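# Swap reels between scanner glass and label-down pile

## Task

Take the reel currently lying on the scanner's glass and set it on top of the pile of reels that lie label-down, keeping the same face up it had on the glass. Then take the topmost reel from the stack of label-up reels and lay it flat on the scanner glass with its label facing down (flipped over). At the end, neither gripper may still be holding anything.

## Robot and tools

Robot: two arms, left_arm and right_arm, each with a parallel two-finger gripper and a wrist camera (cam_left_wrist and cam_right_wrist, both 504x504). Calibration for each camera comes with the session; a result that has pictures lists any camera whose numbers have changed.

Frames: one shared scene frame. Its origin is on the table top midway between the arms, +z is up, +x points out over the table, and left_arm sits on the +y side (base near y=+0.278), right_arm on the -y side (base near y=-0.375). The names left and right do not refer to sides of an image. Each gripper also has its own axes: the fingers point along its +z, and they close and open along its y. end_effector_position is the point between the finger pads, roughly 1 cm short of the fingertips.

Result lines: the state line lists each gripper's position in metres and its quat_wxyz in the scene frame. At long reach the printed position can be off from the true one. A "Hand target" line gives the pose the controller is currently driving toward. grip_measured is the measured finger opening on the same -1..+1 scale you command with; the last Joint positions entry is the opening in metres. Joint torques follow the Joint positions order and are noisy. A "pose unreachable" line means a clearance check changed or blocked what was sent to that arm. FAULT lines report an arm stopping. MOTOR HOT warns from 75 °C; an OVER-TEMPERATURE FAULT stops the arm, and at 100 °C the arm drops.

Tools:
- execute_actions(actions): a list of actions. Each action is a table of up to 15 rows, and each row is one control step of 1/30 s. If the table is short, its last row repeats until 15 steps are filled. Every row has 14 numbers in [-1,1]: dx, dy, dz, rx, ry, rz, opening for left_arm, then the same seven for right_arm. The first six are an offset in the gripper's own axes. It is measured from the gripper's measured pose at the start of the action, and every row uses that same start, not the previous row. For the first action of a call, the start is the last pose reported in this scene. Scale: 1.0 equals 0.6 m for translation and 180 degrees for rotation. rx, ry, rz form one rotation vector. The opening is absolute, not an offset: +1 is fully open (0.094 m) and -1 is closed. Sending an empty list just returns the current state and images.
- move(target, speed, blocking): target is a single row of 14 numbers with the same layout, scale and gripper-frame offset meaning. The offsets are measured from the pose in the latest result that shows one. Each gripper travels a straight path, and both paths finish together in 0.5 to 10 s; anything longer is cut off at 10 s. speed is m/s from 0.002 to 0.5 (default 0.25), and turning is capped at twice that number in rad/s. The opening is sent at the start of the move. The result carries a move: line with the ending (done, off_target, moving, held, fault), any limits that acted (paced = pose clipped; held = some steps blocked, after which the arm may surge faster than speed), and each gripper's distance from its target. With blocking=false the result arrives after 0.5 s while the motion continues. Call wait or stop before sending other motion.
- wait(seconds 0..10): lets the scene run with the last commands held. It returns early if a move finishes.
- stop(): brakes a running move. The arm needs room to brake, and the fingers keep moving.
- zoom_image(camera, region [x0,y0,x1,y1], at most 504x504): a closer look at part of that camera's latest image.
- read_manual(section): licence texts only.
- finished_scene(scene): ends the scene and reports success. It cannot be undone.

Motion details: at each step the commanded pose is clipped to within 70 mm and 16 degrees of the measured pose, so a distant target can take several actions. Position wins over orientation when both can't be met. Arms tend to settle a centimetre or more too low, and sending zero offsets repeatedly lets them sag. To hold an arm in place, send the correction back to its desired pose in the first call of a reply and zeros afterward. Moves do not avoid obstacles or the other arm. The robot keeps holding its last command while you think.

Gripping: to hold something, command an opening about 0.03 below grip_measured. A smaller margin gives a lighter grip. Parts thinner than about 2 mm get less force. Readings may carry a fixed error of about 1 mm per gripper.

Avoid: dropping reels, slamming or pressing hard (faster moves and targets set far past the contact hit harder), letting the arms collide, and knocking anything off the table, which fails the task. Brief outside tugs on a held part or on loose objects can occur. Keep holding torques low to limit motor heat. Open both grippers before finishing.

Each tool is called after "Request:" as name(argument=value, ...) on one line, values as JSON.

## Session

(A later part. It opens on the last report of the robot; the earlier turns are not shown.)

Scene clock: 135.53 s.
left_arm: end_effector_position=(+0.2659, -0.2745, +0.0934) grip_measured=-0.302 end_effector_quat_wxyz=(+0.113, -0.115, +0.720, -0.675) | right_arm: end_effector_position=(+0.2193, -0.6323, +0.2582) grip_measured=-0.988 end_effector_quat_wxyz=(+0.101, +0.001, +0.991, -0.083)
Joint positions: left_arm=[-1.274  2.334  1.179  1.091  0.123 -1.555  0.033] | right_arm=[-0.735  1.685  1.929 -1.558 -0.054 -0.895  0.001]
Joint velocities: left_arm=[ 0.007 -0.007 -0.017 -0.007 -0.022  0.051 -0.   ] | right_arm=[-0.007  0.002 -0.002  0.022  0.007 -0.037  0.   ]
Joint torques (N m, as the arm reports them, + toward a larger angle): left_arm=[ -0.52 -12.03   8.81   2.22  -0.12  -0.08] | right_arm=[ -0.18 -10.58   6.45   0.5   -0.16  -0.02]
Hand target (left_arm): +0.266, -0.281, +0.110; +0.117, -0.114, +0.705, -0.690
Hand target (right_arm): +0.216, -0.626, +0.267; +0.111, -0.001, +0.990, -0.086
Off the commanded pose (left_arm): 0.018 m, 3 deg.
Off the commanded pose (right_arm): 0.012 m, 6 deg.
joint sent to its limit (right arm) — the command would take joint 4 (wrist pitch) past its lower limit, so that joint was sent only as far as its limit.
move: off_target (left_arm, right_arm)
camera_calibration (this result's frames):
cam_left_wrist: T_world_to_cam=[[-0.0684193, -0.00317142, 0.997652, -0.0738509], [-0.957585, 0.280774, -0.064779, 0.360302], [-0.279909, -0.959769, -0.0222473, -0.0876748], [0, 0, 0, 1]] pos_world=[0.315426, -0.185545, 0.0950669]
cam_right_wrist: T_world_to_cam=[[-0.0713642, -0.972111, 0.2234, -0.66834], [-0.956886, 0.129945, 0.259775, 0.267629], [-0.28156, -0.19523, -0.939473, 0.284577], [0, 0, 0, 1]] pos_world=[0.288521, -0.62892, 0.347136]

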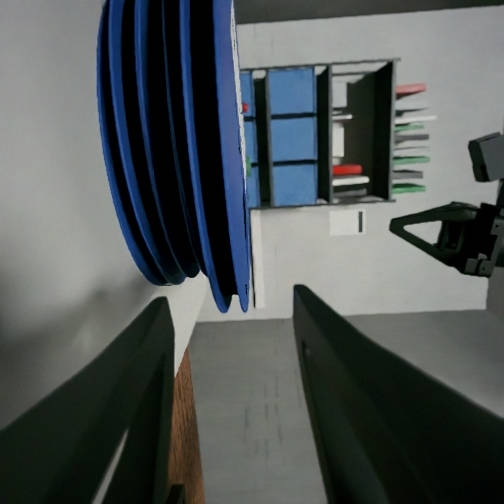

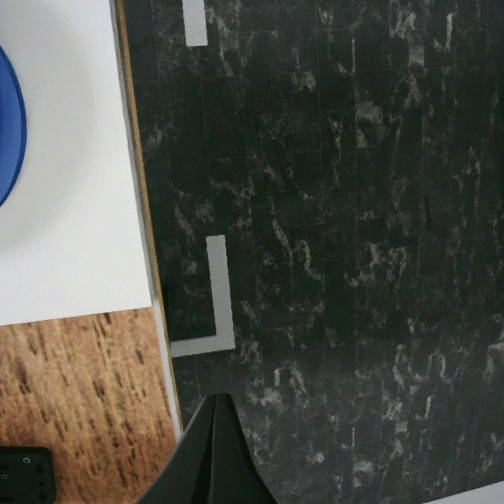

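Request:
move(target=[0.005,-0.008,0.122,0.015,0,0,-0.3,0,0,0,0,0,0,-1], speed=0.05)

Scene clock: 145.93 s.
left_arm: end_effector_position=(+0.2890, -0.3382, +0.0899) grip_measured=-0.302 end_effector_quat_wxyz=(+0.117, -0.110, +0.706, -0.690) | right_arm: end_effector_position=(+0.2193, -0.6323, +0.2582) grip_measured=-0.988 end_effector_quat_wxyz=(+0.101, +0.000, +0.991, -0.083)
Joint positions: left_arm=[-1.286  2.546  1.557  0.968  0.113 -1.556  0.033] | right_arm=[-0.735  1.685  1.929 -1.558 -0.054 -0.897  0.001]
Joint velocities: left_arm=[-0.007  0.002 -0.017 -0.007 -0.037  0.022  0.001] | right_arm=[ 0.007 -0.007  0.002 -0.007  0.051 -0.125 -0.   ]
Joint torques (N m, as the arm reports them, + toward a larger angle): left_arm=[ -0.61 -13.45   9.63   1.84  -0.13  -0.08] | right_arm=[ 0.03 -7.84  6.74  0.59 -0.03  0.02]
Hand target (left_arm): +0.287, -0.344, +0.094; +0.116, -0.112, +0.704, -0.691
Hand target (right_arm): +0.219, -0.632, +0.258; +0.100, +0.001, +0.991, -0.083
Off the commanded pose (left_arm): 0.008 m, 0 deg.
Off the commanded pose (right_arm): 0.000 m, 0 deg.
move: done
camera_calibration (this result's frames):
cam_left_wrist: T_world_to_cam=[[-0.0870558, 0.036548, 0.995533, -0.0499218], [-0.955244, 0.280542, -0.093832, 0.401901], [-0.282718, -0.959146, 0.0104895, -0.144314], [0, 0, 0, 1]] pos_world=[0.338768, -0.249344, 0.0889238]
cam_right_wrist: T_world_to_cam=[[-0.069875, -0.972147, 0.223714, -0.66877], [-0.957011, 0.128614, 0.259977, 0.266763], [-0.281508, -0.19593, -0.939342, 0.284089], [0, 0, 0, 1]] pos_world=[0.288538, -0.62879, 0.347118]

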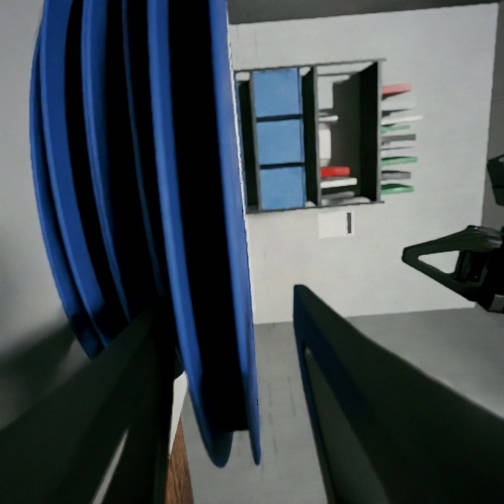

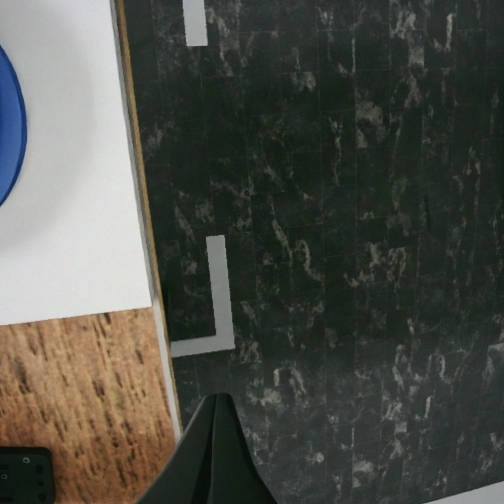

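Request:
move(target=[0,-0.002,0.02,0,0,0,-0.3,0,0,0,0,0,0,-1], speed=0.03)

Request:
move(target=[0,-0.006,0,0,0,0,-0.85,0,0,0,0,0,0,-1])

Request:
move(target=[0,-0.27,-0.03,0,0,0,-0.85,0,0,0,0,0,0,-1], speed=0.08)

Scene clock: 154.87 s.
left_arm: end_effector_position=(+0.2919, -0.3443, +0.0862) grip_measured=-0.302 end_effector_quat_wxyz=(+0.116, -0.110, +0.707, -0.688) | right_arm: end_effector_position=(+0.2193, -0.6323, +0.2582) grip_measured=-0.988 end_effector_quat_wxyz=(+0.101, +0.000, +0.991, -0.083)
Joint positions: left_arm=[-1.286  2.572  1.601  0.947  0.113 -1.556  0.033] | right_arm=[-0.735  1.685  1.929 -1.558 -0.054 -0.897  0.001]
Joint velocities: left_arm=[-0.002 -0.007  0.007 -0.051 -0.037  0.022 -0.001] | right_arm=[-0.012 -0.017  0.012  0.007 -0.007 -0.11   0.001]
Joint torques (N m, as the arm reports them, + toward a larger angle): left_arm=[ -0.15 -13.68   9.96   1.88  -0.05  -0.02] | right_arm=[ 0.07 -7.84  6.76  0.59 -0.03  0.03]
Hand target (left_arm): +0.293, -0.349, +0.091; +0.117, -0.110, +0.706, -0.690
Hand target (right_arm): +0.219, -0.632, +0.258; +0.101, +0.000, +0.991, -0.083
Off the commanded pose (left_arm): 0.007 m, 0 deg.
Off the commanded pose (right_arm): 0.000 m, 0 deg.
move: done
camera_calibration (this result's frames):
cam_left_wrist: T_world_to_cam=[[-0.0853159, 0.0327226, 0.995816, -0.0475818], [-0.955514, 0.280529, -0.0910813, 0.405895], [-0.282336, -0.959287, 0.00733327, -0.149209], [0, 0, 0, 1]] pos_world=[0.341652, -0.255443, 0.0854464]
cam_right_wrist: T_world_to_cam=[[-0.069875, -0.972147, 0.223714, -0.66877], [-0.957011, 0.128614, 0.259977, 0.266763], [-0.281508, -0.19593, -0.939342, 0.284089], [0, 0, 0, 1]] pos_world=[0.288538, -0.62879, 0.347118]

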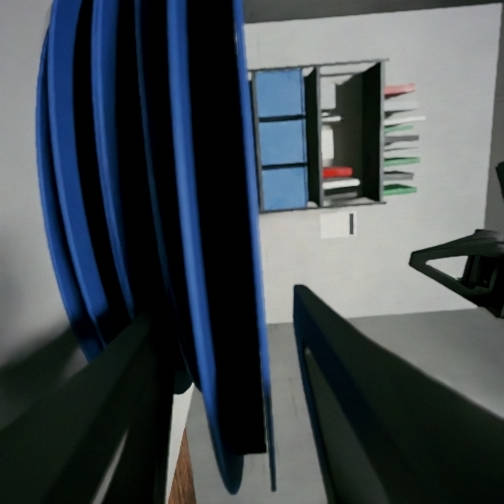

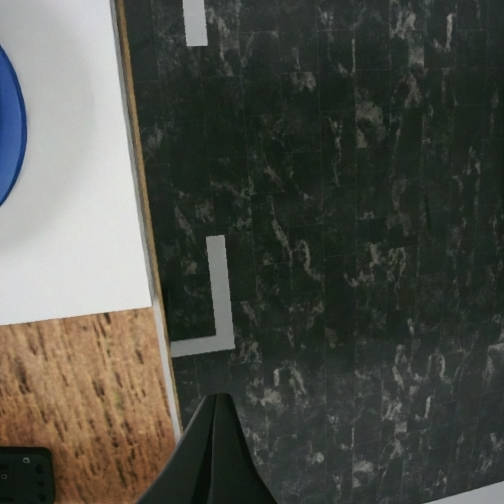

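Scene clock: 155.57 s.
left_arm: end_effector_position=(+0.2918, -0.3444, +0.0908) grip_measured=-0.786 end_effector_quat_wxyz=(+0.116, -0.110, +0.701, -0.695) | right_arm: end_effector_position=(+0.2193, -0.6323, +0.2582) grip_measured=-0.988 end_effector_quat_wxyz=(+0.101, +0.000, +0.991, -0.083)
Joint positions: left_arm=[-1.286  2.572  1.601  0.964  0.114 -1.561  0.01 ] | right_arm=[-0.735  1.685  1.929 -1.558 -0.054 -0.897  0.001]
Joint velocities: left_arm=[ 0.007 -0.007 -0.007 -0.007 -0.037  0.066 -0.001] | right_arm=[ 0.007  0.002 -0.012 -0.051 -0.037  0.037 -0.001]
Joint torques (N m, as the arm reports them, + toward a larger angle): left_arm=[  0.08 -14.6    6.8    1.79  -0.04   0.03] | right_arm=[ 0.06 -7.84  6.74  0.6  -0.02  0.02]
Hand target (left_arm): +0.292, -0.344, +0.090; +0.116, -0.110, +0.707, -0.688
Hand target (right_arm): +0.219, -0.632, +0.258; +0.101, +0.000, +0.991, -0.083
Off the commanded pose (left_arm): 0.001 m, 1 deg.
Off the commanded pose (right_arm): 0.000 m, 0 deg.
move: done
camera_calibration (this result's frames):
cam_left_wrist: T_world_to_cam=[[-0.0875743, 0.0503414, 0.994885, -0.045414], [-0.954999, 0.279873, -0.098225, 0.406487], [-0.283386, -0.958716, 0.0235663, -0.150402], [0, 0, 0, 1]] pos_world=[0.341596, -0.255671, 0.0886533]
cam_right_wrist: T_world_to_cam=[[-0.069875, -0.972147, 0.223714, -0.66877], [-0.957011, 0.128614, 0.259977, 0.266763], [-0.281508, -0.19593, -0.939342, 0.284089], [0, 0, 0, 1]] pos_world=[0.288538, -0.62879, 0.347118]

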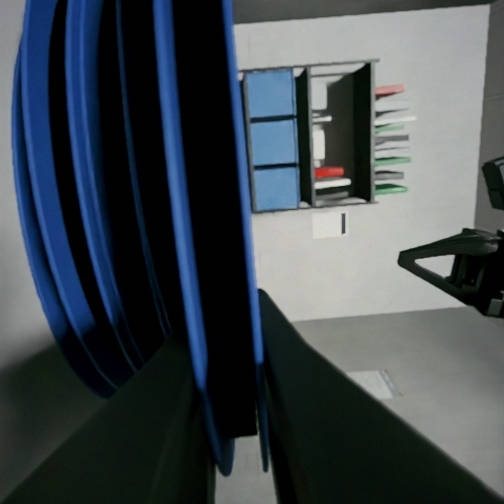

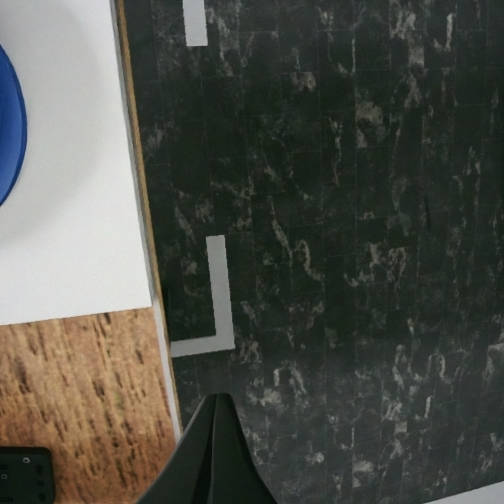

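Scene clock: 157.93 s.
left_arm: end_effector_position=(+0.2829, -0.3254, +0.2094) grip_measured=-0.786 end_effector_quat_wxyz=(+0.107, -0.118, +0.730, -0.665) | right_arm: end_effector_position=(+0.2193, -0.6323, +0.2582) grip_measured=-0.988 end_effector_quat_wxyz=(+0.101, +0.000, +0.991, -0.083)
Joint positions: left_arm=[-1.286  2.211  1.573  0.545  0.114 -1.561  0.01 ] | right_arm=[-0.735  1.685  1.929 -1.558 -0.054 -0.897  0.001]
Joint velocities: left_arm=[-0.007  0.017 -0.007 -0.081  0.022  0.022 -0.   ] | right_arm=[-0.002  0.012  0.012  0.022 -0.022 -0.037 -0.001]
Joint torques (N m, as the arm reports them, + toward a larger angle): left_arm=[ -0.09 -15.3   11.81   2.37  -0.04  -0.03] | right_arm=[ 0.01 -7.84  6.8   0.6  -0.03  0.02]
Hand target (left_arm): +0.282, -0.326, +0.253; +0.116, -0.110, +0.701, -0.695
Hand target (right_arm): +0.219, -0.632, +0.258; +0.101, +0.000, +0.991, -0.083
Off the commanded pose (left_arm): 0.044 m, 5 deg.
Off the commanded pose (right_arm): 0.000 m, 0 deg.
move: off_target (left_arm)
camera_calibration (this result's frames):
cam_left_wrist: T_world_to_cam=[[-0.0514984, -0.0272765, 0.998301, -0.201313], [-0.95753, 0.285318, -0.0415995, 0.395022], [-0.283698, -0.958045, -0.0408115, -0.123704], [0, 0, 0, 1]] pos_world=[0.332784, -0.236712, 0.212355]
cam_right_wrist: T_world_to_cam=[[-0.069875, -0.972147, 0.223714, -0.66877], [-0.957011, 0.128614, 0.259977, 0.266763], [-0.281508, -0.19593, -0.939342, 0.284089], [0, 0, 0, 1]] pos_world=[0.288538, -0.62879, 0.347118]

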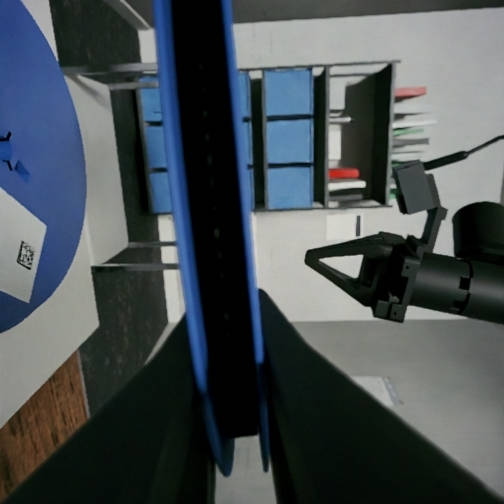

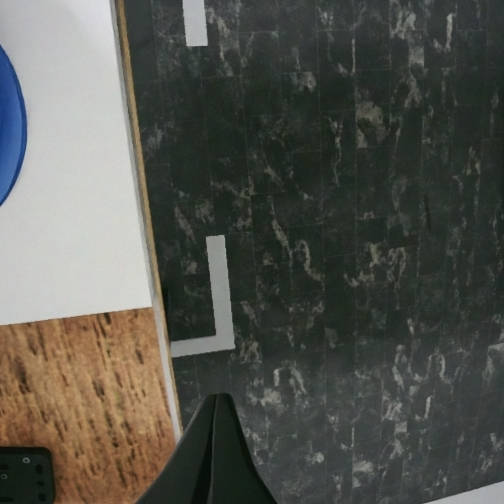

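Flip.

Request:
move(target=[0,0,0,0,0,0.5,-0.85,0,0,0,0,0,0,-1], speed=0.4)

Request:
move(target=[0,0,0,0,0,0.5,-0.85,0,0,0,0,0,0,-1], speed=0.4)

Scene clock: 163.90 s.
left_arm: end_effector_position=(+0.2829, -0.3254, +0.1933) grip_measured=-0.785 end_effector_quat_wxyz=(+0.528, +0.436, +0.616, -0.389) | right_arm: end_effector_position=(+0.2193, -0.6323, +0.2582) grip_measured=-0.988 end_effector_quat_wxyz=(+0.101, +0.000, +0.991, -0.083)
Joint positions: left_arm=[-1.286  2.223  1.573  0.51   0.114 -0.003  0.01 ] | right_arm=[-0.735  1.685  1.929 -1.558 -0.054 -0.897  0.001]
Joint velocities: left_arm=[-0.007 -0.022  0.027 -0.066  0.007  0.051  0.001] | right_arm=[-0.007 -0.012  0.007  0.022 -0.022  0.022 -0.001]
Joint torques (N m, as the arm reports them, + toward a larger angle): left_arm=[  0.01 -13.68   7.99   2.46  -0.02   0.07] | right_arm=[ 0.06 -7.86  6.76  0.6  -0.02  0.01]
Hand target (left_arm): +0.283, -0.325, +0.209; +0.546, +0.432, +0.600, -0.394
Hand target (right_arm): +0.219, -0.632, +0.258; +0.101, +0.000, +0.991, -0.083
Off the commanded pose (left_arm): 0.016 m, 3 deg.
Off the commanded pose (right_arm): 0.000 m, 0 deg.
move: off_target (left_arm)
camera_calibration (this result's frames):
cam_left_wrist: T_world_to_cam=[[-0.972785, -0.23004, -0.0277734, 0.207783], [-0.136434, 0.665539, -0.733787, 0.419515], [0.187285, -0.710028, -0.678812, -0.0535754], [0, 0, 0, 1]] pos_world=[0.269398, -0.269445, 0.277238]
cam_right_wrist: T_world_to_cam=[[-0.069875, -0.972147, 0.223714, -0.66877], [-0.957011, 0.128614, 0.259977, 0.266763], [-0.281508, -0.19593, -0.939342, 0.284089], [0, 0, 0, 1]] pos_world=[0.288538, -0.62879, 0.347118]

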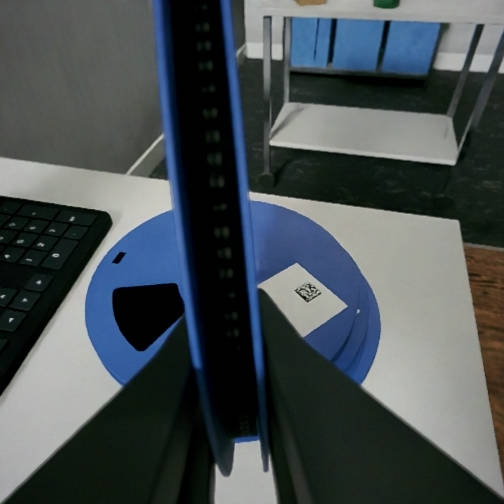

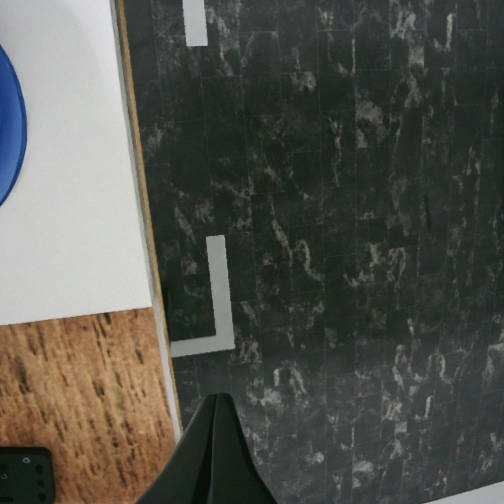

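Scene clock: 166.53 s.
left_arm: end_effector_position=(+0.2828, -0.3251, +0.1795) grip_measured=-0.785 end_effector_quat_wxyz=(+0.635, +0.755, +0.133, +0.092) | right_arm: end_effector_position=(+0.2193, -0.6323, +0.2582) grip_measured=-0.988 end_effector_quat_wxyz=(+0.101, +0.000, +0.991, -0.083)
Joint positions: left_arm=[-1.286  2.234  1.573  0.483  0.114  1.561  0.01 ] | right_arm=[-0.735  1.685  1.929 -1.558 -0.054 -0.897  0.001]
Joint velocities: left_arm=[ 0.002 -0.012  0.017  0.007 -0.007 -0.081 -0.   ] | right_arm=[ 0.002  0.002  0.012  0.051  0.037 -0.007  0.001]
Joint torques (N m, as the arm reports them, + toward a larger angle): left_arm=[  0.03 -13.7    8.     2.36  -0.02   0.03] | right_arm=[ 0.04 -7.83  6.78  0.59 -0.02  0.01]
Hand target (left_arm): +0.283, -0.325, +0.193; +0.649, +0.744, +0.127, +0.099
Hand target (right_arm): +0.219, -0.632, +0.258; +0.101, +0.000, +0.991, -0.083
Off the commanded pose (left_arm): 0.014 m, 2 deg.
Off the commanded pose (right_arm): 0.000 m, 0 deg.
move: off_target (left_arm)
camera_calibration (this result's frames):
cam_left_wrist: T_world_to_cam=[[-0.0540163, 0.253081, -0.965936, 0.272957], [0.608772, 0.775126, 0.169044, 0.072068], [0.791504, -0.578904, -0.195938, -0.277638], [0, 0, 0, 1]] pos_world=[0.190623, -0.285668, 0.197076]
cam_right_wrist: T_world_to_cam=[[-0.069875, -0.972147, 0.223714, -0.66877], [-0.957011, 0.128614, 0.259977, 0.266763], [-0.281508, -0.19593, -0.939342, 0.284089], [0, 0, 0, 1]] pos_world=[0.288538, -0.62879, 0.347118]

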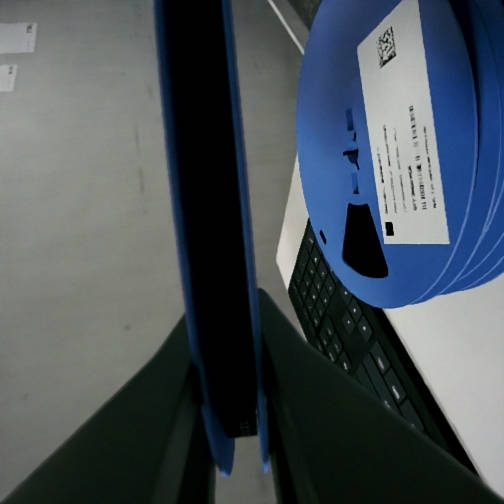

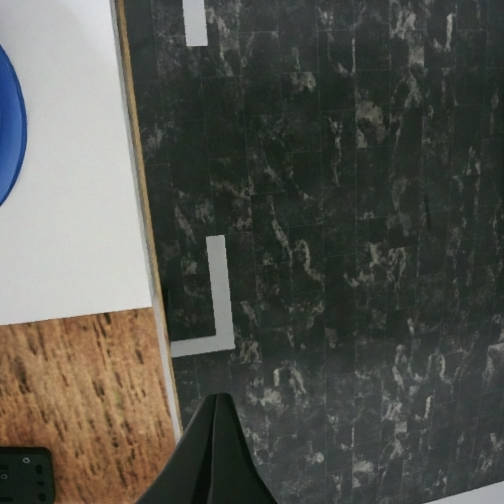

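Request:
execute_actions(actions=[])

Scene clock: 184.50 s.
left_arm: end_effector_position=(+0.2828, -0.3251, +0.1795) grip_measured=-0.785 end_effector_quat_wxyz=(+0.635, +0.755, +0.132, +0.093) | right_arm: end_effector_position=(+0.2193, -0.6323, +0.2582) grip_measured=-0.988 end_effector_quat_wxyz=(+0.101, +0.000, +0.991, -0.083)
Joint positions: left_arm=[-1.286  2.234  1.573  0.483  0.114  1.564  0.01 ] | right_arm=[-0.735  1.685  1.929 -1.558 -0.054 -0.897  0.001]
Joint velocities: left_arm=[ 0.007  0.022 -0.007  0.095 -0.022  0.051 -0.   ] | right_arm=[-0.012 -0.002  0.027 -0.037  0.081  0.066 -0.   ]
Joint torques (N m, as the arm reports them, + toward a larger angle): left_arm=[  0.02 -13.71   7.99   2.36  -0.02   0.03] | right_arm=[ 0.01 -7.85  6.74  0.59 -0.03  0.02]
Hand target (left_arm): +0.283, -0.325, +0.193; +0.649, +0.744, +0.127, +0.099
Hand target (right_arm): +0.219, -0.632, +0.258; +0.101, +0.000, +0.991, -0.083
Off the commanded pose (left_arm): 0.014 m, 2 deg.
Off the commanded pose (right_arm): 0.000 m, 0 deg.
camera_calibration (this result's frames):
cam_left_wrist: T_world_to_cam=[[-0.0514863, 0.253902, -0.965859, 0.272495], [0.608713, 0.774699, 0.171203, 0.0715587], [0.791718, -0.579116, -0.19444, -0.278036], [0, 0, 0, 1]] pos_world=[0.190597, -0.285639, 0.196879]
cam_right_wrist: T_world_to_cam=[[-0.069875, -0.972147, 0.223714, -0.66877], [-0.957011, 0.128614, 0.259977, 0.266763], [-0.281508, -0.19593, -0.939342, 0.284089], [0, 0, 0, 1]] pos_world=[0.288538, -0.62879, 0.347118]

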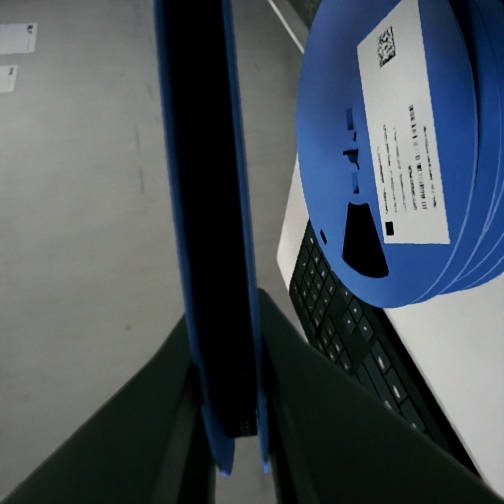

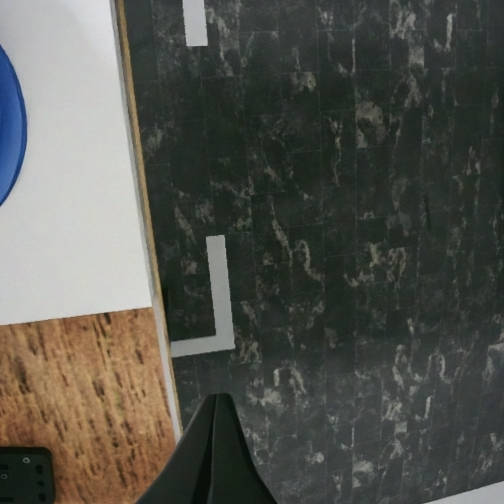

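Request:
move(target=[0.008,-0.125,0.057,-0.052,0,0,-0.85,0,0,0,0,0,0,-1], speed=0.08)

Scene clock: 197.37 s.
left_arm: end_effector_position=(+0.2900, -0.3405, +0.0925) grip_measured=-0.785 end_effector_quat_wxyz=(+0.687, +0.709, +0.119, +0.107) | right_arm: end_effector_position=(+0.2193, -0.6323, +0.2582) grip_measured=-0.988 end_effector_quat_wxyz=(+0.101, +0.000, +0.991, -0.083)
Joint positions: left_arm=[-1.286  2.539  1.572  0.935  0.114  1.564  0.01 ] | right_arm=[-0.735  1.685  1.929 -1.558 -0.054 -0.897  0.001]
Joint velocities: left_arm=[ 0.007 -0.002 -0.012 -0.037  0.007  0.007 -0.001] | right_arm=[-0.002 -0.022 -0.002 -0.022  0.081 -0.022 -0.   ]
Joint torques (N m, as the arm reports them, + toward a larger angle): left_arm=[  0.19 -13.34   9.74   2.02  -0.02  -0.2 ] | right_arm=[ 0.02 -7.83  6.77  0.59 -0.02  0.02]
Hand target (left_arm): +0.293, -0.344, +0.100; +0.694, +0.701, +0.123, +0.104
Hand target (right_arm): +0.219, -0.632, +0.258; +0.101, +0.000, +0.991, -0.083
Off the commanded pose (left_arm): 0.008 m, 1 deg.
Off the commanded pose (right_arm): 0.000 m, 0 deg.
move: done
camera_calibration (this result's frames):
cam_left_wrist: T_world_to_cam=[[0.00891247, 0.123953, -0.992248, 0.133424], [0.60021, 0.792993, 0.104453, 0.108891], [0.799793, -0.596488, -0.0673303, -0.329543], [0, 0, 0, 1]] pos_world=[0.19702, -0.299456, 0.0988271]
cam_right_wrist: T_world_to_cam=[[-0.069875, -0.972147, 0.223714, -0.66877], [-0.957011, 0.128614, 0.259977, 0.266763], [-0.281508, -0.19593, -0.939342, 0.284089], [0, 0, 0, 1]] pos_world=[0.288538, -0.62879, 0.347118]

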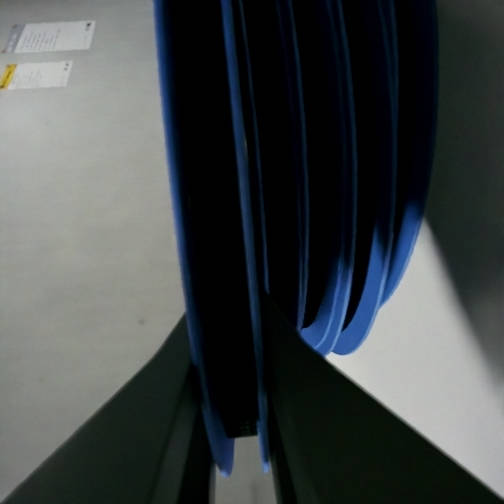

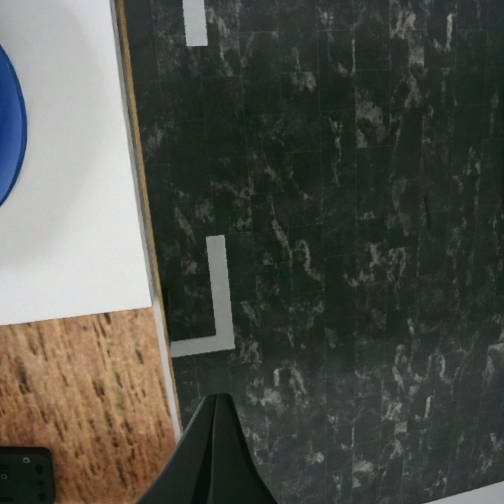

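Request:
move(target=[0,-0.003,0,0,0,0,-0.3,0,0,0,0,0,0,-1], speed=0.05)

Request:
move(target=[0,0.02,-0.12,0,0,0,-0.3,0,0,0,0,0,0,-1], speed=0.1)

Scene clock: 203.00 s.
left_arm: end_effector_position=(+0.2900, -0.3405, +0.0926) grip_measured=-0.302 end_effector_quat_wxyz=(+0.687, +0.708, +0.119, +0.108) | right_arm: end_effector_position=(+0.2193, -0.6323, +0.2582) grip_measured=-0.988 end_effector_quat_wxyz=(+0.101, +0.000, +0.991, -0.083)
Joint positions: left_arm=[-1.286  2.539  1.572  0.936  0.114  1.564  0.033] | right_arm=[-0.735  1.685  1.929 -1.558 -0.054 -0.897  0.001]
Joint velocities: left_arm=[ 0.017  0.002 -0.007  0.022  0.051  0.007  0.   ] | right_arm=[ 0.007 -0.002 -0.007  0.022 -0.066 -0.007  0.001]
Joint torques (N m, as the arm reports them, + toward a larger angle): left_arm=[  0.02 -13.46   7.03   2.11  -0.03  -0.03] | right_arm=[ 0.04 -7.81  6.81  0.58 -0.03  0.02]
Hand target (left_arm): +0.290, -0.340, +0.091; +0.687, +0.708, +0.119, +0.107
Hand target (right_arm): +0.219, -0.632, +0.258; +0.101, +0.000, +0.991, -0.083
Off the commanded pose (left_arm): 0.002 m, 0 deg.
Off the commanded pose (right_arm): 0.000 m, 0 deg.
move: done
camera_calibration (this result's frames):
cam_left_wrist: T_world_to_cam=[[0.00907201, 0.12361, -0.992289, 0.133358], [0.600193, 0.793029, 0.104275, 0.108916], [0.799804, -0.596511, -0.0669953, -0.329582], [0, 0, 0, 1]] pos_world=[0.19702, -0.299457, 0.0988923]
cam_right_wrist: T_world_to_cam=[[-0.069875, -0.972147, 0.223714, -0.66877], [-0.957011, 0.128614, 0.259977, 0.266763], [-0.281508, -0.19593, -0.939342, 0.284089], [0, 0, 0, 1]] pos_world=[0.288538, -0.62879, 0.347118]

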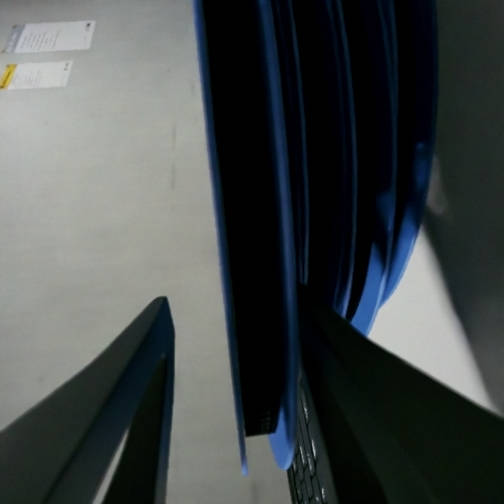

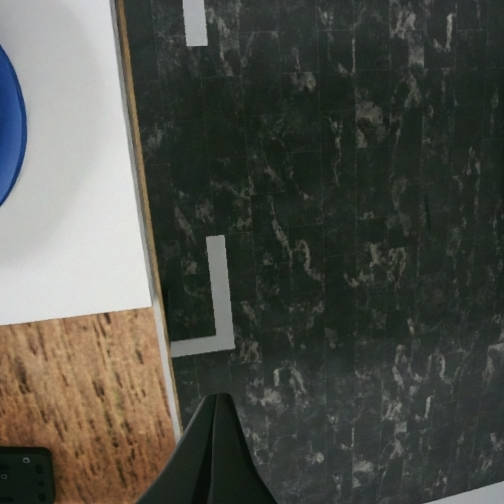

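Scene clock: 204.17 s.
left_arm: end_effector_position=(+0.2652, -0.2772, +0.0946) grip_measured=-0.302 end_effector_quat_wxyz=(+0.679, +0.716, +0.122, +0.107) | right_arm: end_effector_position=(+0.2193, -0.6323, +0.2582) grip_measured=-0.988 end_effector_quat_wxyz=(+0.101, +0.000, +0.991, -0.083)
Joint positions: left_arm=[-1.278  2.342  1.189  1.098  0.119  1.565  0.033] | right_arm=[-0.735  1.685  1.929 -1.558 -0.054 -0.897  0.001]
Joint velocities: left_arm=[-0.012  0.012 -0.017 -0.037 -0.007  0.066  0.001] | right_arm=[-0.002  0.007 -0.002 -0.007  0.051 -0.007  0.   ]
Joint torques (N m, as the arm reports them, + toward a larger angle): left_arm=[  0.58 -13.69   4.44   2.21   0.08  -0.03] | right_arm=[ 0.03 -7.85  6.79  0.59 -0.02  0.02]
Hand target (left_arm): +0.266, -0.273, +0.106; +0.687, +0.709, +0.119, +0.108
Hand target (right_arm): +0.219, -0.632, +0.258; +0.101, +0.000, +0.991, -0.083
Off the commanded pose (left_arm): 0.013 m, 1 deg.
Off the commanded pose (right_arm): 0.000 m, 0 deg.
move: off_target (left_arm)
camera_calibration (this result's frames):
cam_left_wrist: T_world_to_cam=[[0.0000517258, 0.144882, -0.989449, 0.135753], [0.598473, 0.792686, 0.116102, 0.0726097], [0.801143, -0.592164, -0.0866671, -0.269117], [0, 0, 0, 1]] pos_world=[0.172139, -0.236586, 0.102567]
cam_right_wrist: T_world_to_cam=[[-0.069875, -0.972147, 0.223714, -0.66877], [-0.957011, 0.128614, 0.259977, 0.266763], [-0.281508, -0.19593, -0.939342, 0.284089], [0, 0, 0, 1]] pos_world=[0.288538, -0.62879, 0.347118]

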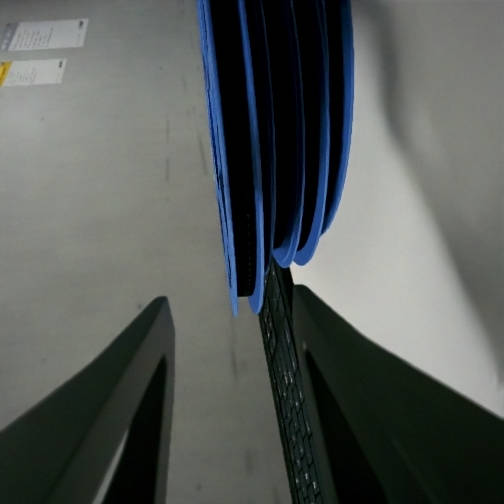

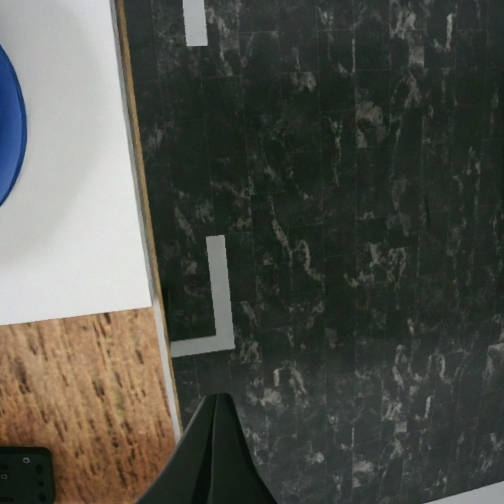

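Request:
move(target=[0,0.3,-0.35,0,0,0,-0.3,0,0,0,0,0,0,-1], speed=0.3)

Request:
move(target=[0.51,-0.07,-0.62,0,0.5,0,-0.3,0,0,0,0,0,0,-1], speed=0.3)

Scene clock: 210.07 s.
left_arm: end_effector_position=(+0.1959, -0.0865, +0.2826) grip_measured=-0.302 end_effector_quat_wxyz=(+0.682, +0.713, +0.123, +0.107) | right_arm: end_effector_position=(+0.2193, -0.6323, +0.2582) grip_measured=-0.988 end_effector_quat_wxyz=(+0.101, +0.000, +0.991, -0.083)
Joint positions: left_arm=[-1.194  1.156  0.653  0.454  0.201  1.565  0.033] | right_arm=[-0.735  1.685  1.929 -1.558 -0.054 -0.897  0.001]
Joint velocities: left_arm=[ 0.007 -0.012  0.007  0.007 -0.051 -0.022 -0.   ] | right_arm=[-0.022 -0.002 -0.002  0.007 -0.007  0.007 -0.   ]
Joint torques (N m, as the arm reports them, + toward a larger angle): left_arm=[ 0.7  -3.09 10.02  1.85  0.08  0.02] | right_arm=[ 0.05 -7.81  6.76  0.58 -0.04  0.02]
Hand target (left_arm): +0.198, -0.086, +0.285; +0.679, +0.716, +0.122, +0.107
Hand target (right_arm): +0.219, -0.632, +0.258; +0.101, +0.000, +0.991, -0.083
Off the commanded pose (left_arm): 0.008 m, 0 deg.
Off the commanded pose (right_arm): 0.000 m, 0 deg.
move: done
camera_calibration (this result's frames):
cam_left_wrist: T_world_to_cam=[[-0.00112486, 0.137557, -0.990493, 0.294083], [0.597281, 0.7945, 0.10966, -0.056743], [0.802031, -0.591479, -0.0830538, -0.0856016], [0, 0, 0, 1]] pos_world=[0.102877, -0.0460024, 0.2904]
cam_right_wrist: T_world_to_cam=[[-0.069875, -0.972147, 0.223714, -0.66877], [-0.957011, 0.128614, 0.259977, 0.266763], [-0.281508, -0.19593, -0.939342, 0.284089], [0, 0, 0, 1]] pos_world=[0.288538, -0.62879, 0.347118]

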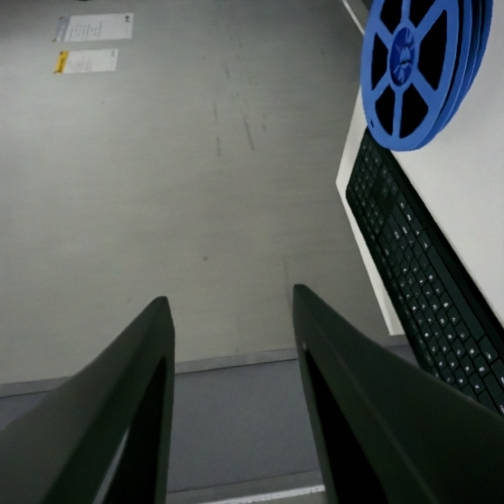

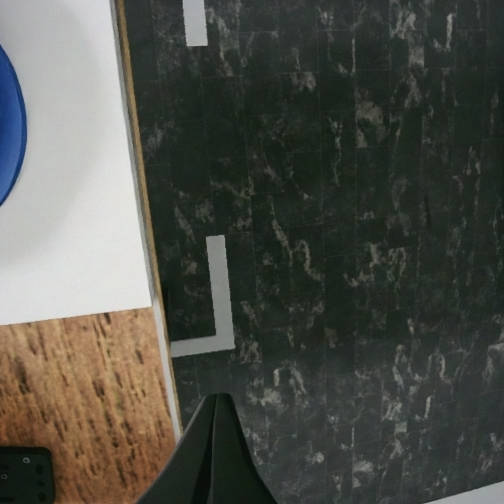

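Scene clock: 213.43 s.
left_arm: end_effector_position=(+0.3598, +0.3611, +0.2422) grip_measured=-0.302 end_effector_quat_wxyz=(+0.400, +0.436, +0.575, +0.565) | right_arm: end_effector_position=(+0.2193, -0.6323, +0.2582) grip_measured=-0.988 end_effector_quat_wxyz=(+0.101, +0.000, +0.991, -0.083)
Joint positions: left_arm=[ 0.017  0.908  0.37   0.495 -0.139  1.597  0.033] | right_arm=[-0.735  1.685  1.929 -1.558 -0.054 -0.897  0.001]
Joint velocities: left_arm=[-0.007  0.012 -0.002  0.007  0.007  0.066  0.   ] | right_arm=[ 0.002 -0.017  0.002 -0.007 -0.022 -0.022  0.   ]
Joint torques (N m, as the arm reports them, + toward a larger angle): left_arm=[ 0.67 -0.04 10.6   2.22 -0.12  0.03] | right_arm=[ 0.03 -7.82  6.72  0.6  -0.01  0.03]
Hand target (left_arm): +0.362, +0.367, +0.253; +0.399, +0.425, +0.572, +0.577
Hand target (right_arm): +0.219, -0.632, +0.258; +0.101, +0.000, +0.991, -0.083
Off the commanded pose (left_arm): 0.014 m, 2 deg.
Off the commanded pose (right_arm): 0.000 m, 0 deg.
move: off_target (left_arm)
camera_calibration (this result's frames):
cam_left_wrist: T_world_to_cam=[[-0.146199, 0.0485851, -0.988061, 0.276385], [-0.780586, 0.607903, 0.145392, 0.0487075], [0.607709, 0.792523, -0.0509498, -0.393247], [0, 0, 0, 1]] pos_world=[0.317408, 0.26862, 0.245968]
cam_right_wrist: T_world_to_cam=[[-0.069875, -0.972147, 0.223714, -0.66877], [-0.957011, 0.128614, 0.259977, 0.266763], [-0.281508, -0.19593, -0.939342, 0.284089], [0, 0, 0, 1]] pos_world=[0.288538, -0.62879, 0.347118]

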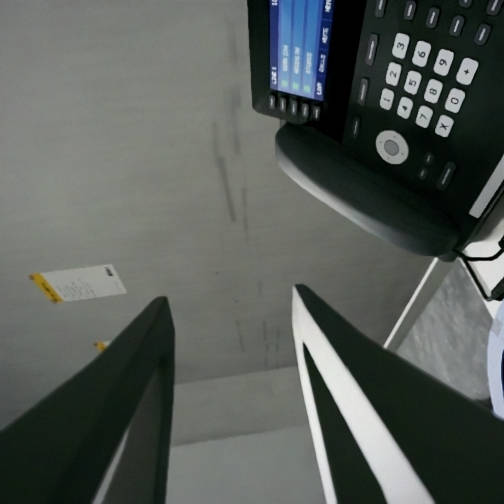

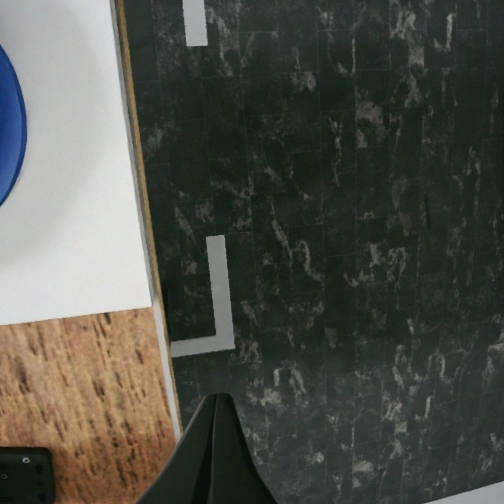

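Request:
move(target=[0,0,0,0,0,0,-0.3,-0.05,0.37,-0.022,-0.053,0.064,0,-0.25], speed=0.3)

Scene clock: 226.00 s.
left_arm: end_effector_position=(+0.3599, +0.3611, +0.2425) grip_measured=-0.302 end_effector_quat_wxyz=(+0.400, +0.435, +0.575, +0.565) | right_arm: end_effector_position=(+0.2564, -0.4127, +0.2377) grip_measured=-0.251 end_effector_quat_wxyz=(+0.092, -0.003, +0.996, -0.014)
Joint positions: left_arm=[ 0.017  0.908  0.37   0.497 -0.139  1.597  0.033] | right_arm=[ 0.016  1.417  1.595 -1.561 -0.001 -0.16   0.035]
Joint velocities: left_arm=[-0.007  0.002 -0.007 -0.007 -0.037  0.022  0.001] | right_arm=[ 0.002 -0.002 -0.002  0.007 -0.022 -0.125 -0.001]
Joint torques (N m, as the arm reports them, + toward a larger angle): left_arm=[ 0.04 -1.02  8.34  2.04 -0.04 -0.02] | right_arm=[ 0.08 -7.49  5.68  0.41 -0.06  0.05]
Hand target (left_arm): +0.360, +0.361, +0.242; +0.400, +0.436, +0.575, +0.565
Hand target (right_arm): +0.249, -0.410, +0.241; +0.098, +0.000, +0.995, -0.012
Off the commanded pose (left_arm): 0.000 m, 0 deg.
Off the commanded pose (right_arm): 0.007 m, 11 deg.
joint sent to its limit (right arm) — the command would take joint 4 (wrist pitch) past its lower limit, so that joint was sent only as far as its limit.
move: off_target (right_arm)
camera_calibration (this result's frames):
cam_left_wrist: T_world_to_cam=[[-0.144712, 0.048837, -0.988268, 0.276183], [-0.780804, 0.607866, 0.144372, 0.0490026], [0.607785, 0.792536, -0.0498335, -0.393542], [0, 0, 0, 1]] pos_world=[0.317418, 0.268622, 0.246257]
cam_right_wrist: T_world_to_cam=[[-0.0480822, -0.994847, 0.0892642, -0.431108], [-0.954045, 0.0722058, 0.290835, 0.247954], [-0.295782, -0.071178, -0.9526, 0.376605], [0, 0, 0, 1]] pos_world=[0.327224, -0.419984, 0.325122]

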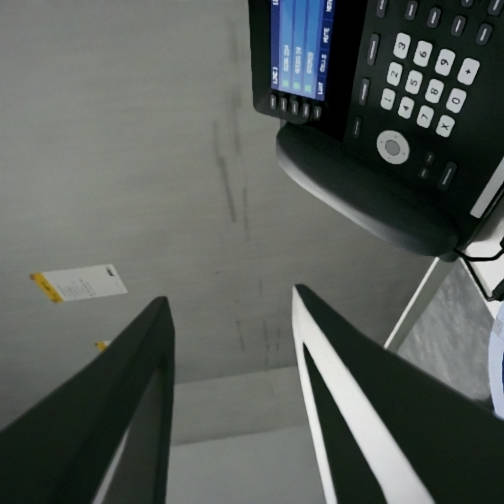

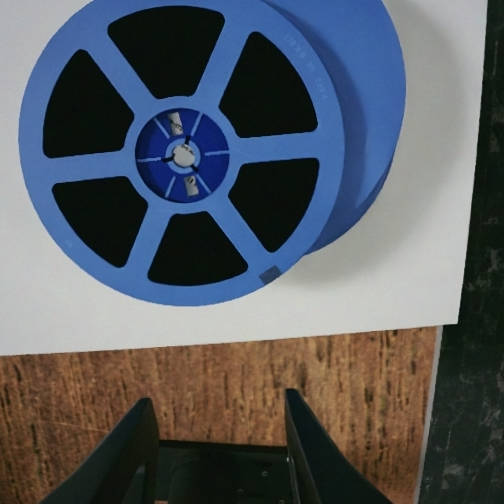

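Request:
move(target=[0,0,0,0,0,0,-0.3,-0.057,-0.06,0.17,-0.053,0.039,-0.496,-0.25], speed=0.3)

Scene clock: 265.37 s.
left_arm: end_effector_position=(+0.3599, +0.3611, +0.2425) grip_measured=-0.302 end_effector_quat_wxyz=(+0.400, +0.435, +0.575, +0.565) | right_arm: end_effector_position=(+0.3087, -0.4477, +0.1489) grip_measured=-0.251 end_effector_quat_wxyz=(-0.003, +0.707, -0.707, +0.005)
Joint positions: left_arm=[ 0.017  0.908  0.37   0.497 -0.139  1.597  0.033] | right_arm=[-0.068  1.723  1.553 -1.389  0.    -1.809  0.035]
Joint velocities: left_arm=[ 0.002 -0.007 -0.002 -0.066  0.022  0.007  0.001] | right_arm=[ 0.007 -0.017  0.007 -0.081  0.007  0.022  0.001]
Joint torques (N m, as the arm reports them, + toward a larger angle): left_arm=[ 0.03 -1.    8.32  2.06 -0.04 -0.03] | right_arm=[-0.53 -7.51  6.66  0.24  0.01 -0.05]
Hand target (left_arm): +0.360, +0.361, +0.243; +0.400, +0.435, +0.575, +0.565
Hand target (right_arm): +0.309, -0.451, +0.144; +0.001, +0.707, -0.707, +0.001
Off the commanded pose (left_arm): 0.000 m, 0 deg.
Off the commanded pose (right_arm): 0.005 m, 1 deg.
move: done
camera_calibration (this result's frames):
cam_left_wrist: T_world_to_cam=[[-0.144712, 0.048837, -0.988268, 0.276183], [-0.780804, 0.607866, 0.144372, 0.0490026], [0.607785, 0.792536, -0.0498335, -0.393542], [0, 0, 0, 1]] pos_world=[0.317418, 0.268622, 0.246257]
cam_right_wrist: T_world_to_cam=[[0.99596, -0.0392375, 0.0807683, -0.348707], [-0.0724578, -0.882454, 0.464784, -0.39922], [0.0530374, -0.468759, -0.881732, 0.00883102], [0, 0, 0, 1]] pos_world=[0.317903, -0.361836, 0.221502]

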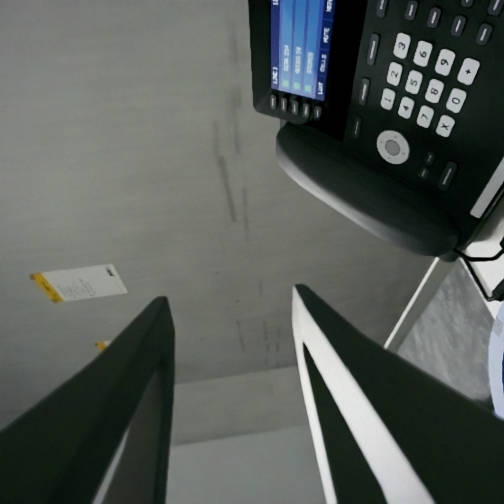

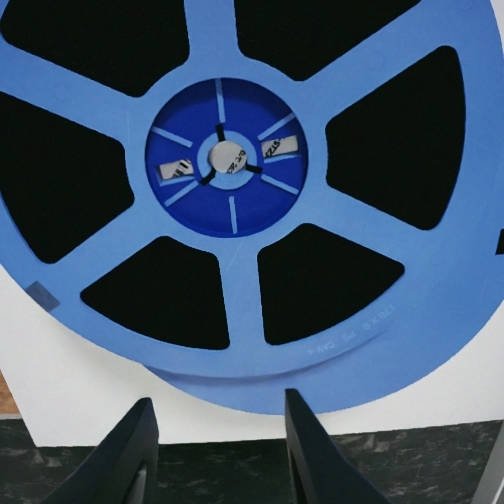

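Request:
move(target=[0,0,0,0,0,0,-0.3,0.007,-0.012,0.062,0,0,0,-0.25], speed=0.1)

Scene clock: 281.97 s.
left_arm: end_effector_position=(+0.3599, +0.3611, +0.2425) grip_measured=-0.302 end_effector_quat_wxyz=(+0.400, +0.435, +0.575, +0.565) | right_arm: end_effector_position=(+0.3180, -0.4500, +0.1181) grip_measured=-0.251 end_effector_quat_wxyz=(-0.007, +0.708, -0.706, +0.012)
Joint positions: left_arm=[ 0.017  0.908  0.37   0.497 -0.139  1.597  0.033] | right_arm=[-0.068  1.743  1.455 -1.255  0.    -1.811  0.035]
Joint velocities: left_arm=[ 0.012 -0.012 -0.012 -0.066 -0.007 -0.022  0.001] | right_arm=[-0.012 -0.012  0.002 -0.007 -0.037 -0.022  0.001]
Joint torques (N m, as the arm reports them, + toward a larger angle): left_arm=[ 0.03 -1.    8.32  2.06 -0.04 -0.02] | right_arm=[-0.42 -7.81  6.07  0.27 -0.01 -0.03]
Hand target (left_arm): +0.360, +0.361, +0.243; +0.400, +0.435, +0.575, +0.565
Hand target (right_arm): +0.316, -0.452, +0.112; -0.003, +0.707, -0.707, +0.005
Off the commanded pose (left_arm): 0.000 m, 0 deg.
Off the commanded pose (right_arm): 0.007 m, 1 deg.
move: done
camera_calibration (this result's frames):
cam_left_wrist: T_world_to_cam=[[-0.144712, 0.048837, -0.988268, 0.276183], [-0.780804, 0.607866, 0.144372, 0.0490026], [0.607785, 0.792536, -0.0498335, -0.393542], [0, 0, 0, 1]] pos_world=[0.317418, 0.268622, 0.246257]
cam_right_wrist: T_world_to_cam=[[0.994718, -0.0362501, 0.0960271, -0.355648], [-0.0771797, -0.880915, 0.466939, -0.384278], [0.0676652, -0.471884, -0.87906, -0.0262581], [0, 0, 0, 1]] pos_world=[0.325888, -0.363799, 0.190504]

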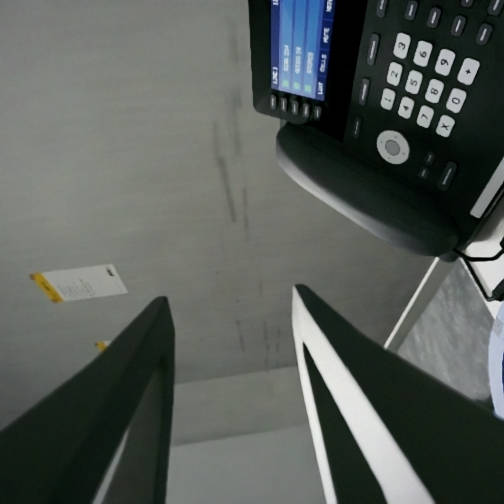

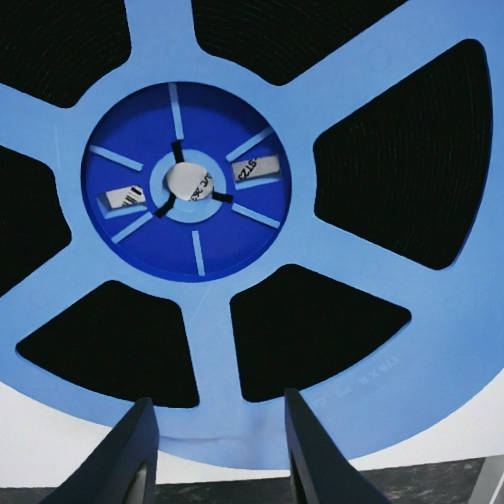

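Request:
move(target=[0,0,0,0,0,0,-0.3,0,0.003,0.03,0,0,0,-0.25], speed=0.04)

Scene clock: 289.17 s.
left_arm: end_effector_position=(+0.3599, +0.3611, +0.2425) grip_measured=-0.302 end_effector_quat_wxyz=(+0.400, +0.435, +0.575, +0.565) | right_arm: end_effector_position=(+0.3185, -0.4501, +0.1036) grip_measured=-0.251 end_effector_quat_wxyz=(-0.009, +0.708, -0.706, +0.015)
Joint positions: left_arm=[ 0.017  0.908  0.37   0.497 -0.139  1.597  0.033] | right_arm=[-0.068  1.743  1.397 -1.19   0.    -1.811  0.035]
Joint velocities: left_arm=[ 0.002  0.002 -0.002 -0.051  0.051  0.037  0.001] | right_arm=[ 0.012 -0.007 -0.002 -0.022  0.051  0.007 -0.001]
Joint torques (N m, as the arm reports them, + toward a larger angle): left_arm=[ 0.03 -1.02  8.34  2.06 -0.03 -0.02] | right_arm=[-0.04 -8.75  5.93  0.27  0.    0.01]
Hand target (left_arm): +0.360, +0.361, +0.243; +0.400, +0.435, +0.575, +0.565
Hand target (right_arm): +0.317, -0.450, +0.100; -0.007, +0.708, -0.706, +0.012
Off the commanded pose (left_arm): 0.000 m, 0 deg.
Off the commanded pose (right_arm): 0.004 m, 0 deg.
move: done
camera_calibration (this result's frames):
cam_left_wrist: T_world_to_cam=[[-0.144712, 0.048837, -0.988268, 0.276183], [-0.780804, 0.607866, 0.144372, 0.0490026], [0.607785, 0.792536, -0.0498335, -0.393542], [0, 0, 0, 1]] pos_world=[0.317418, 0.268622, 0.246257]
cam_right_wrist: T_world_to_cam=[[0.994093, -0.0360986, 0.10235, -0.355107], [-0.0801254, -0.880201, 0.467788, -0.376384], [0.0732021, -0.473225, -0.877895, -0.041605], [0, 0, 0, 1]] pos_world=[0.325897, -0.363801, 0.175888]

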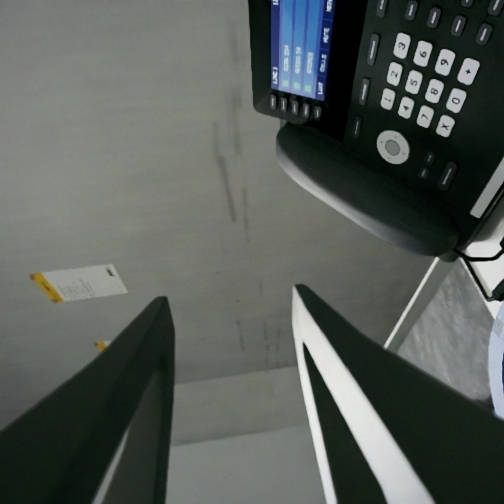

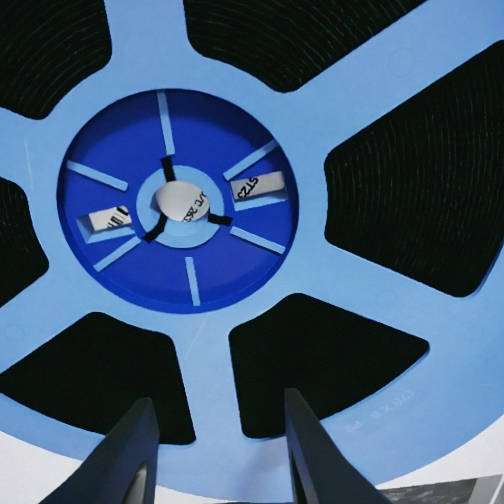

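Request:
move(target=[0,0,0,0,0,0,-0.3,0,0,0.012,0,0,0,-0.25], speed=0.02)

Scene clock: 295.17 s.
left_arm: end_effector_position=(+0.3599, +0.3611, +0.2425) grip_measured=-0.302 end_effector_quat_wxyz=(+0.400, +0.435, +0.575, +0.565) | right_arm: end_effector_position=(+0.3234, -0.4513, +0.1038) grip_measured=-0.251 end_effector_quat_wxyz=(-0.014, +0.708, -0.706, +0.023)
Joint positions: left_arm=[ 0.017  0.908  0.37   0.497 -0.139  1.597  0.033] | right_arm=[-0.068  1.743  1.397 -1.17   0.    -1.811  0.035]
Joint velocities: left_arm=[-0.017  0.007  0.012 -0.051  0.007  0.037  0.   ] | right_arm=[-0.022  0.007 -0.012 -0.037  0.022  0.022  0.   ]
Joint torques (N m, as the arm reports them, + toward a larger angle): left_arm=[ 0.03 -1.02  8.33  2.06 -0.04 -0.02] | right_arm=[ 0.05 -8.51  4.93  0.31 -0.01  0.01]
Hand target (left_arm): +0.360, +0.361, +0.243; +0.400, +0.435, +0.575, +0.565
Hand target (right_arm): +0.319, -0.450, +0.097; -0.009, +0.708, -0.706, +0.014
Off the commanded pose (left_arm): 0.000 m, 0 deg.
Off the commanded pose (right_arm): 0.009 m, 1 deg.
move: done
camera_calibration (this result's frames):
cam_left_wrist: T_world_to_cam=[[-0.144712, 0.048837, -0.988268, 0.276183], [-0.780804, 0.607866, 0.144372, 0.0490026], [0.607785, 0.792536, -0.0498335, -0.393542], [0, 0, 0, 1]] pos_world=[0.317418, 0.268622, 0.246257]
cam_right_wrist: T_world_to_cam=[[0.991889, -0.0355646, 0.122033, -0.361113], [-0.0893425, -0.877969, 0.470307, -0.373408], [0.0904153, -0.477395, -0.874025, -0.050181], [0, 0, 0, 1]] pos_world=[0.32936, -0.36464, 0.175825]

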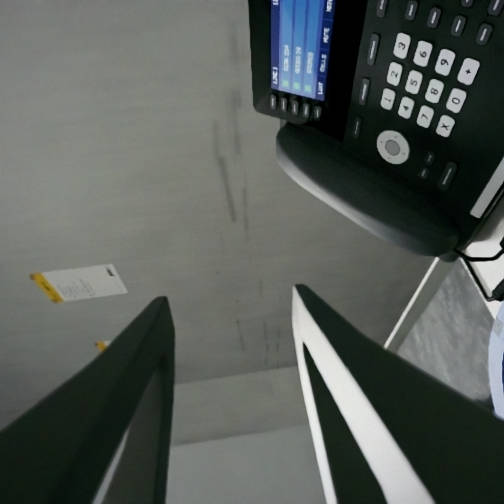

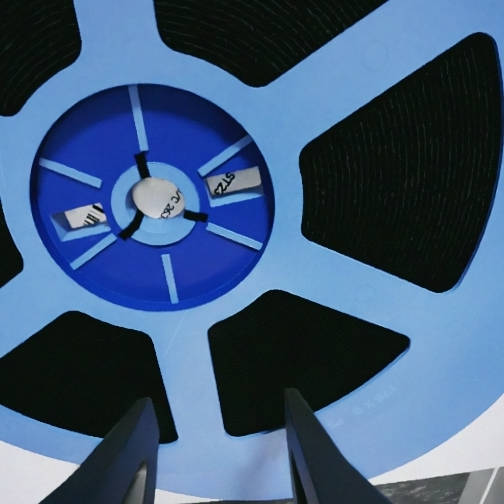

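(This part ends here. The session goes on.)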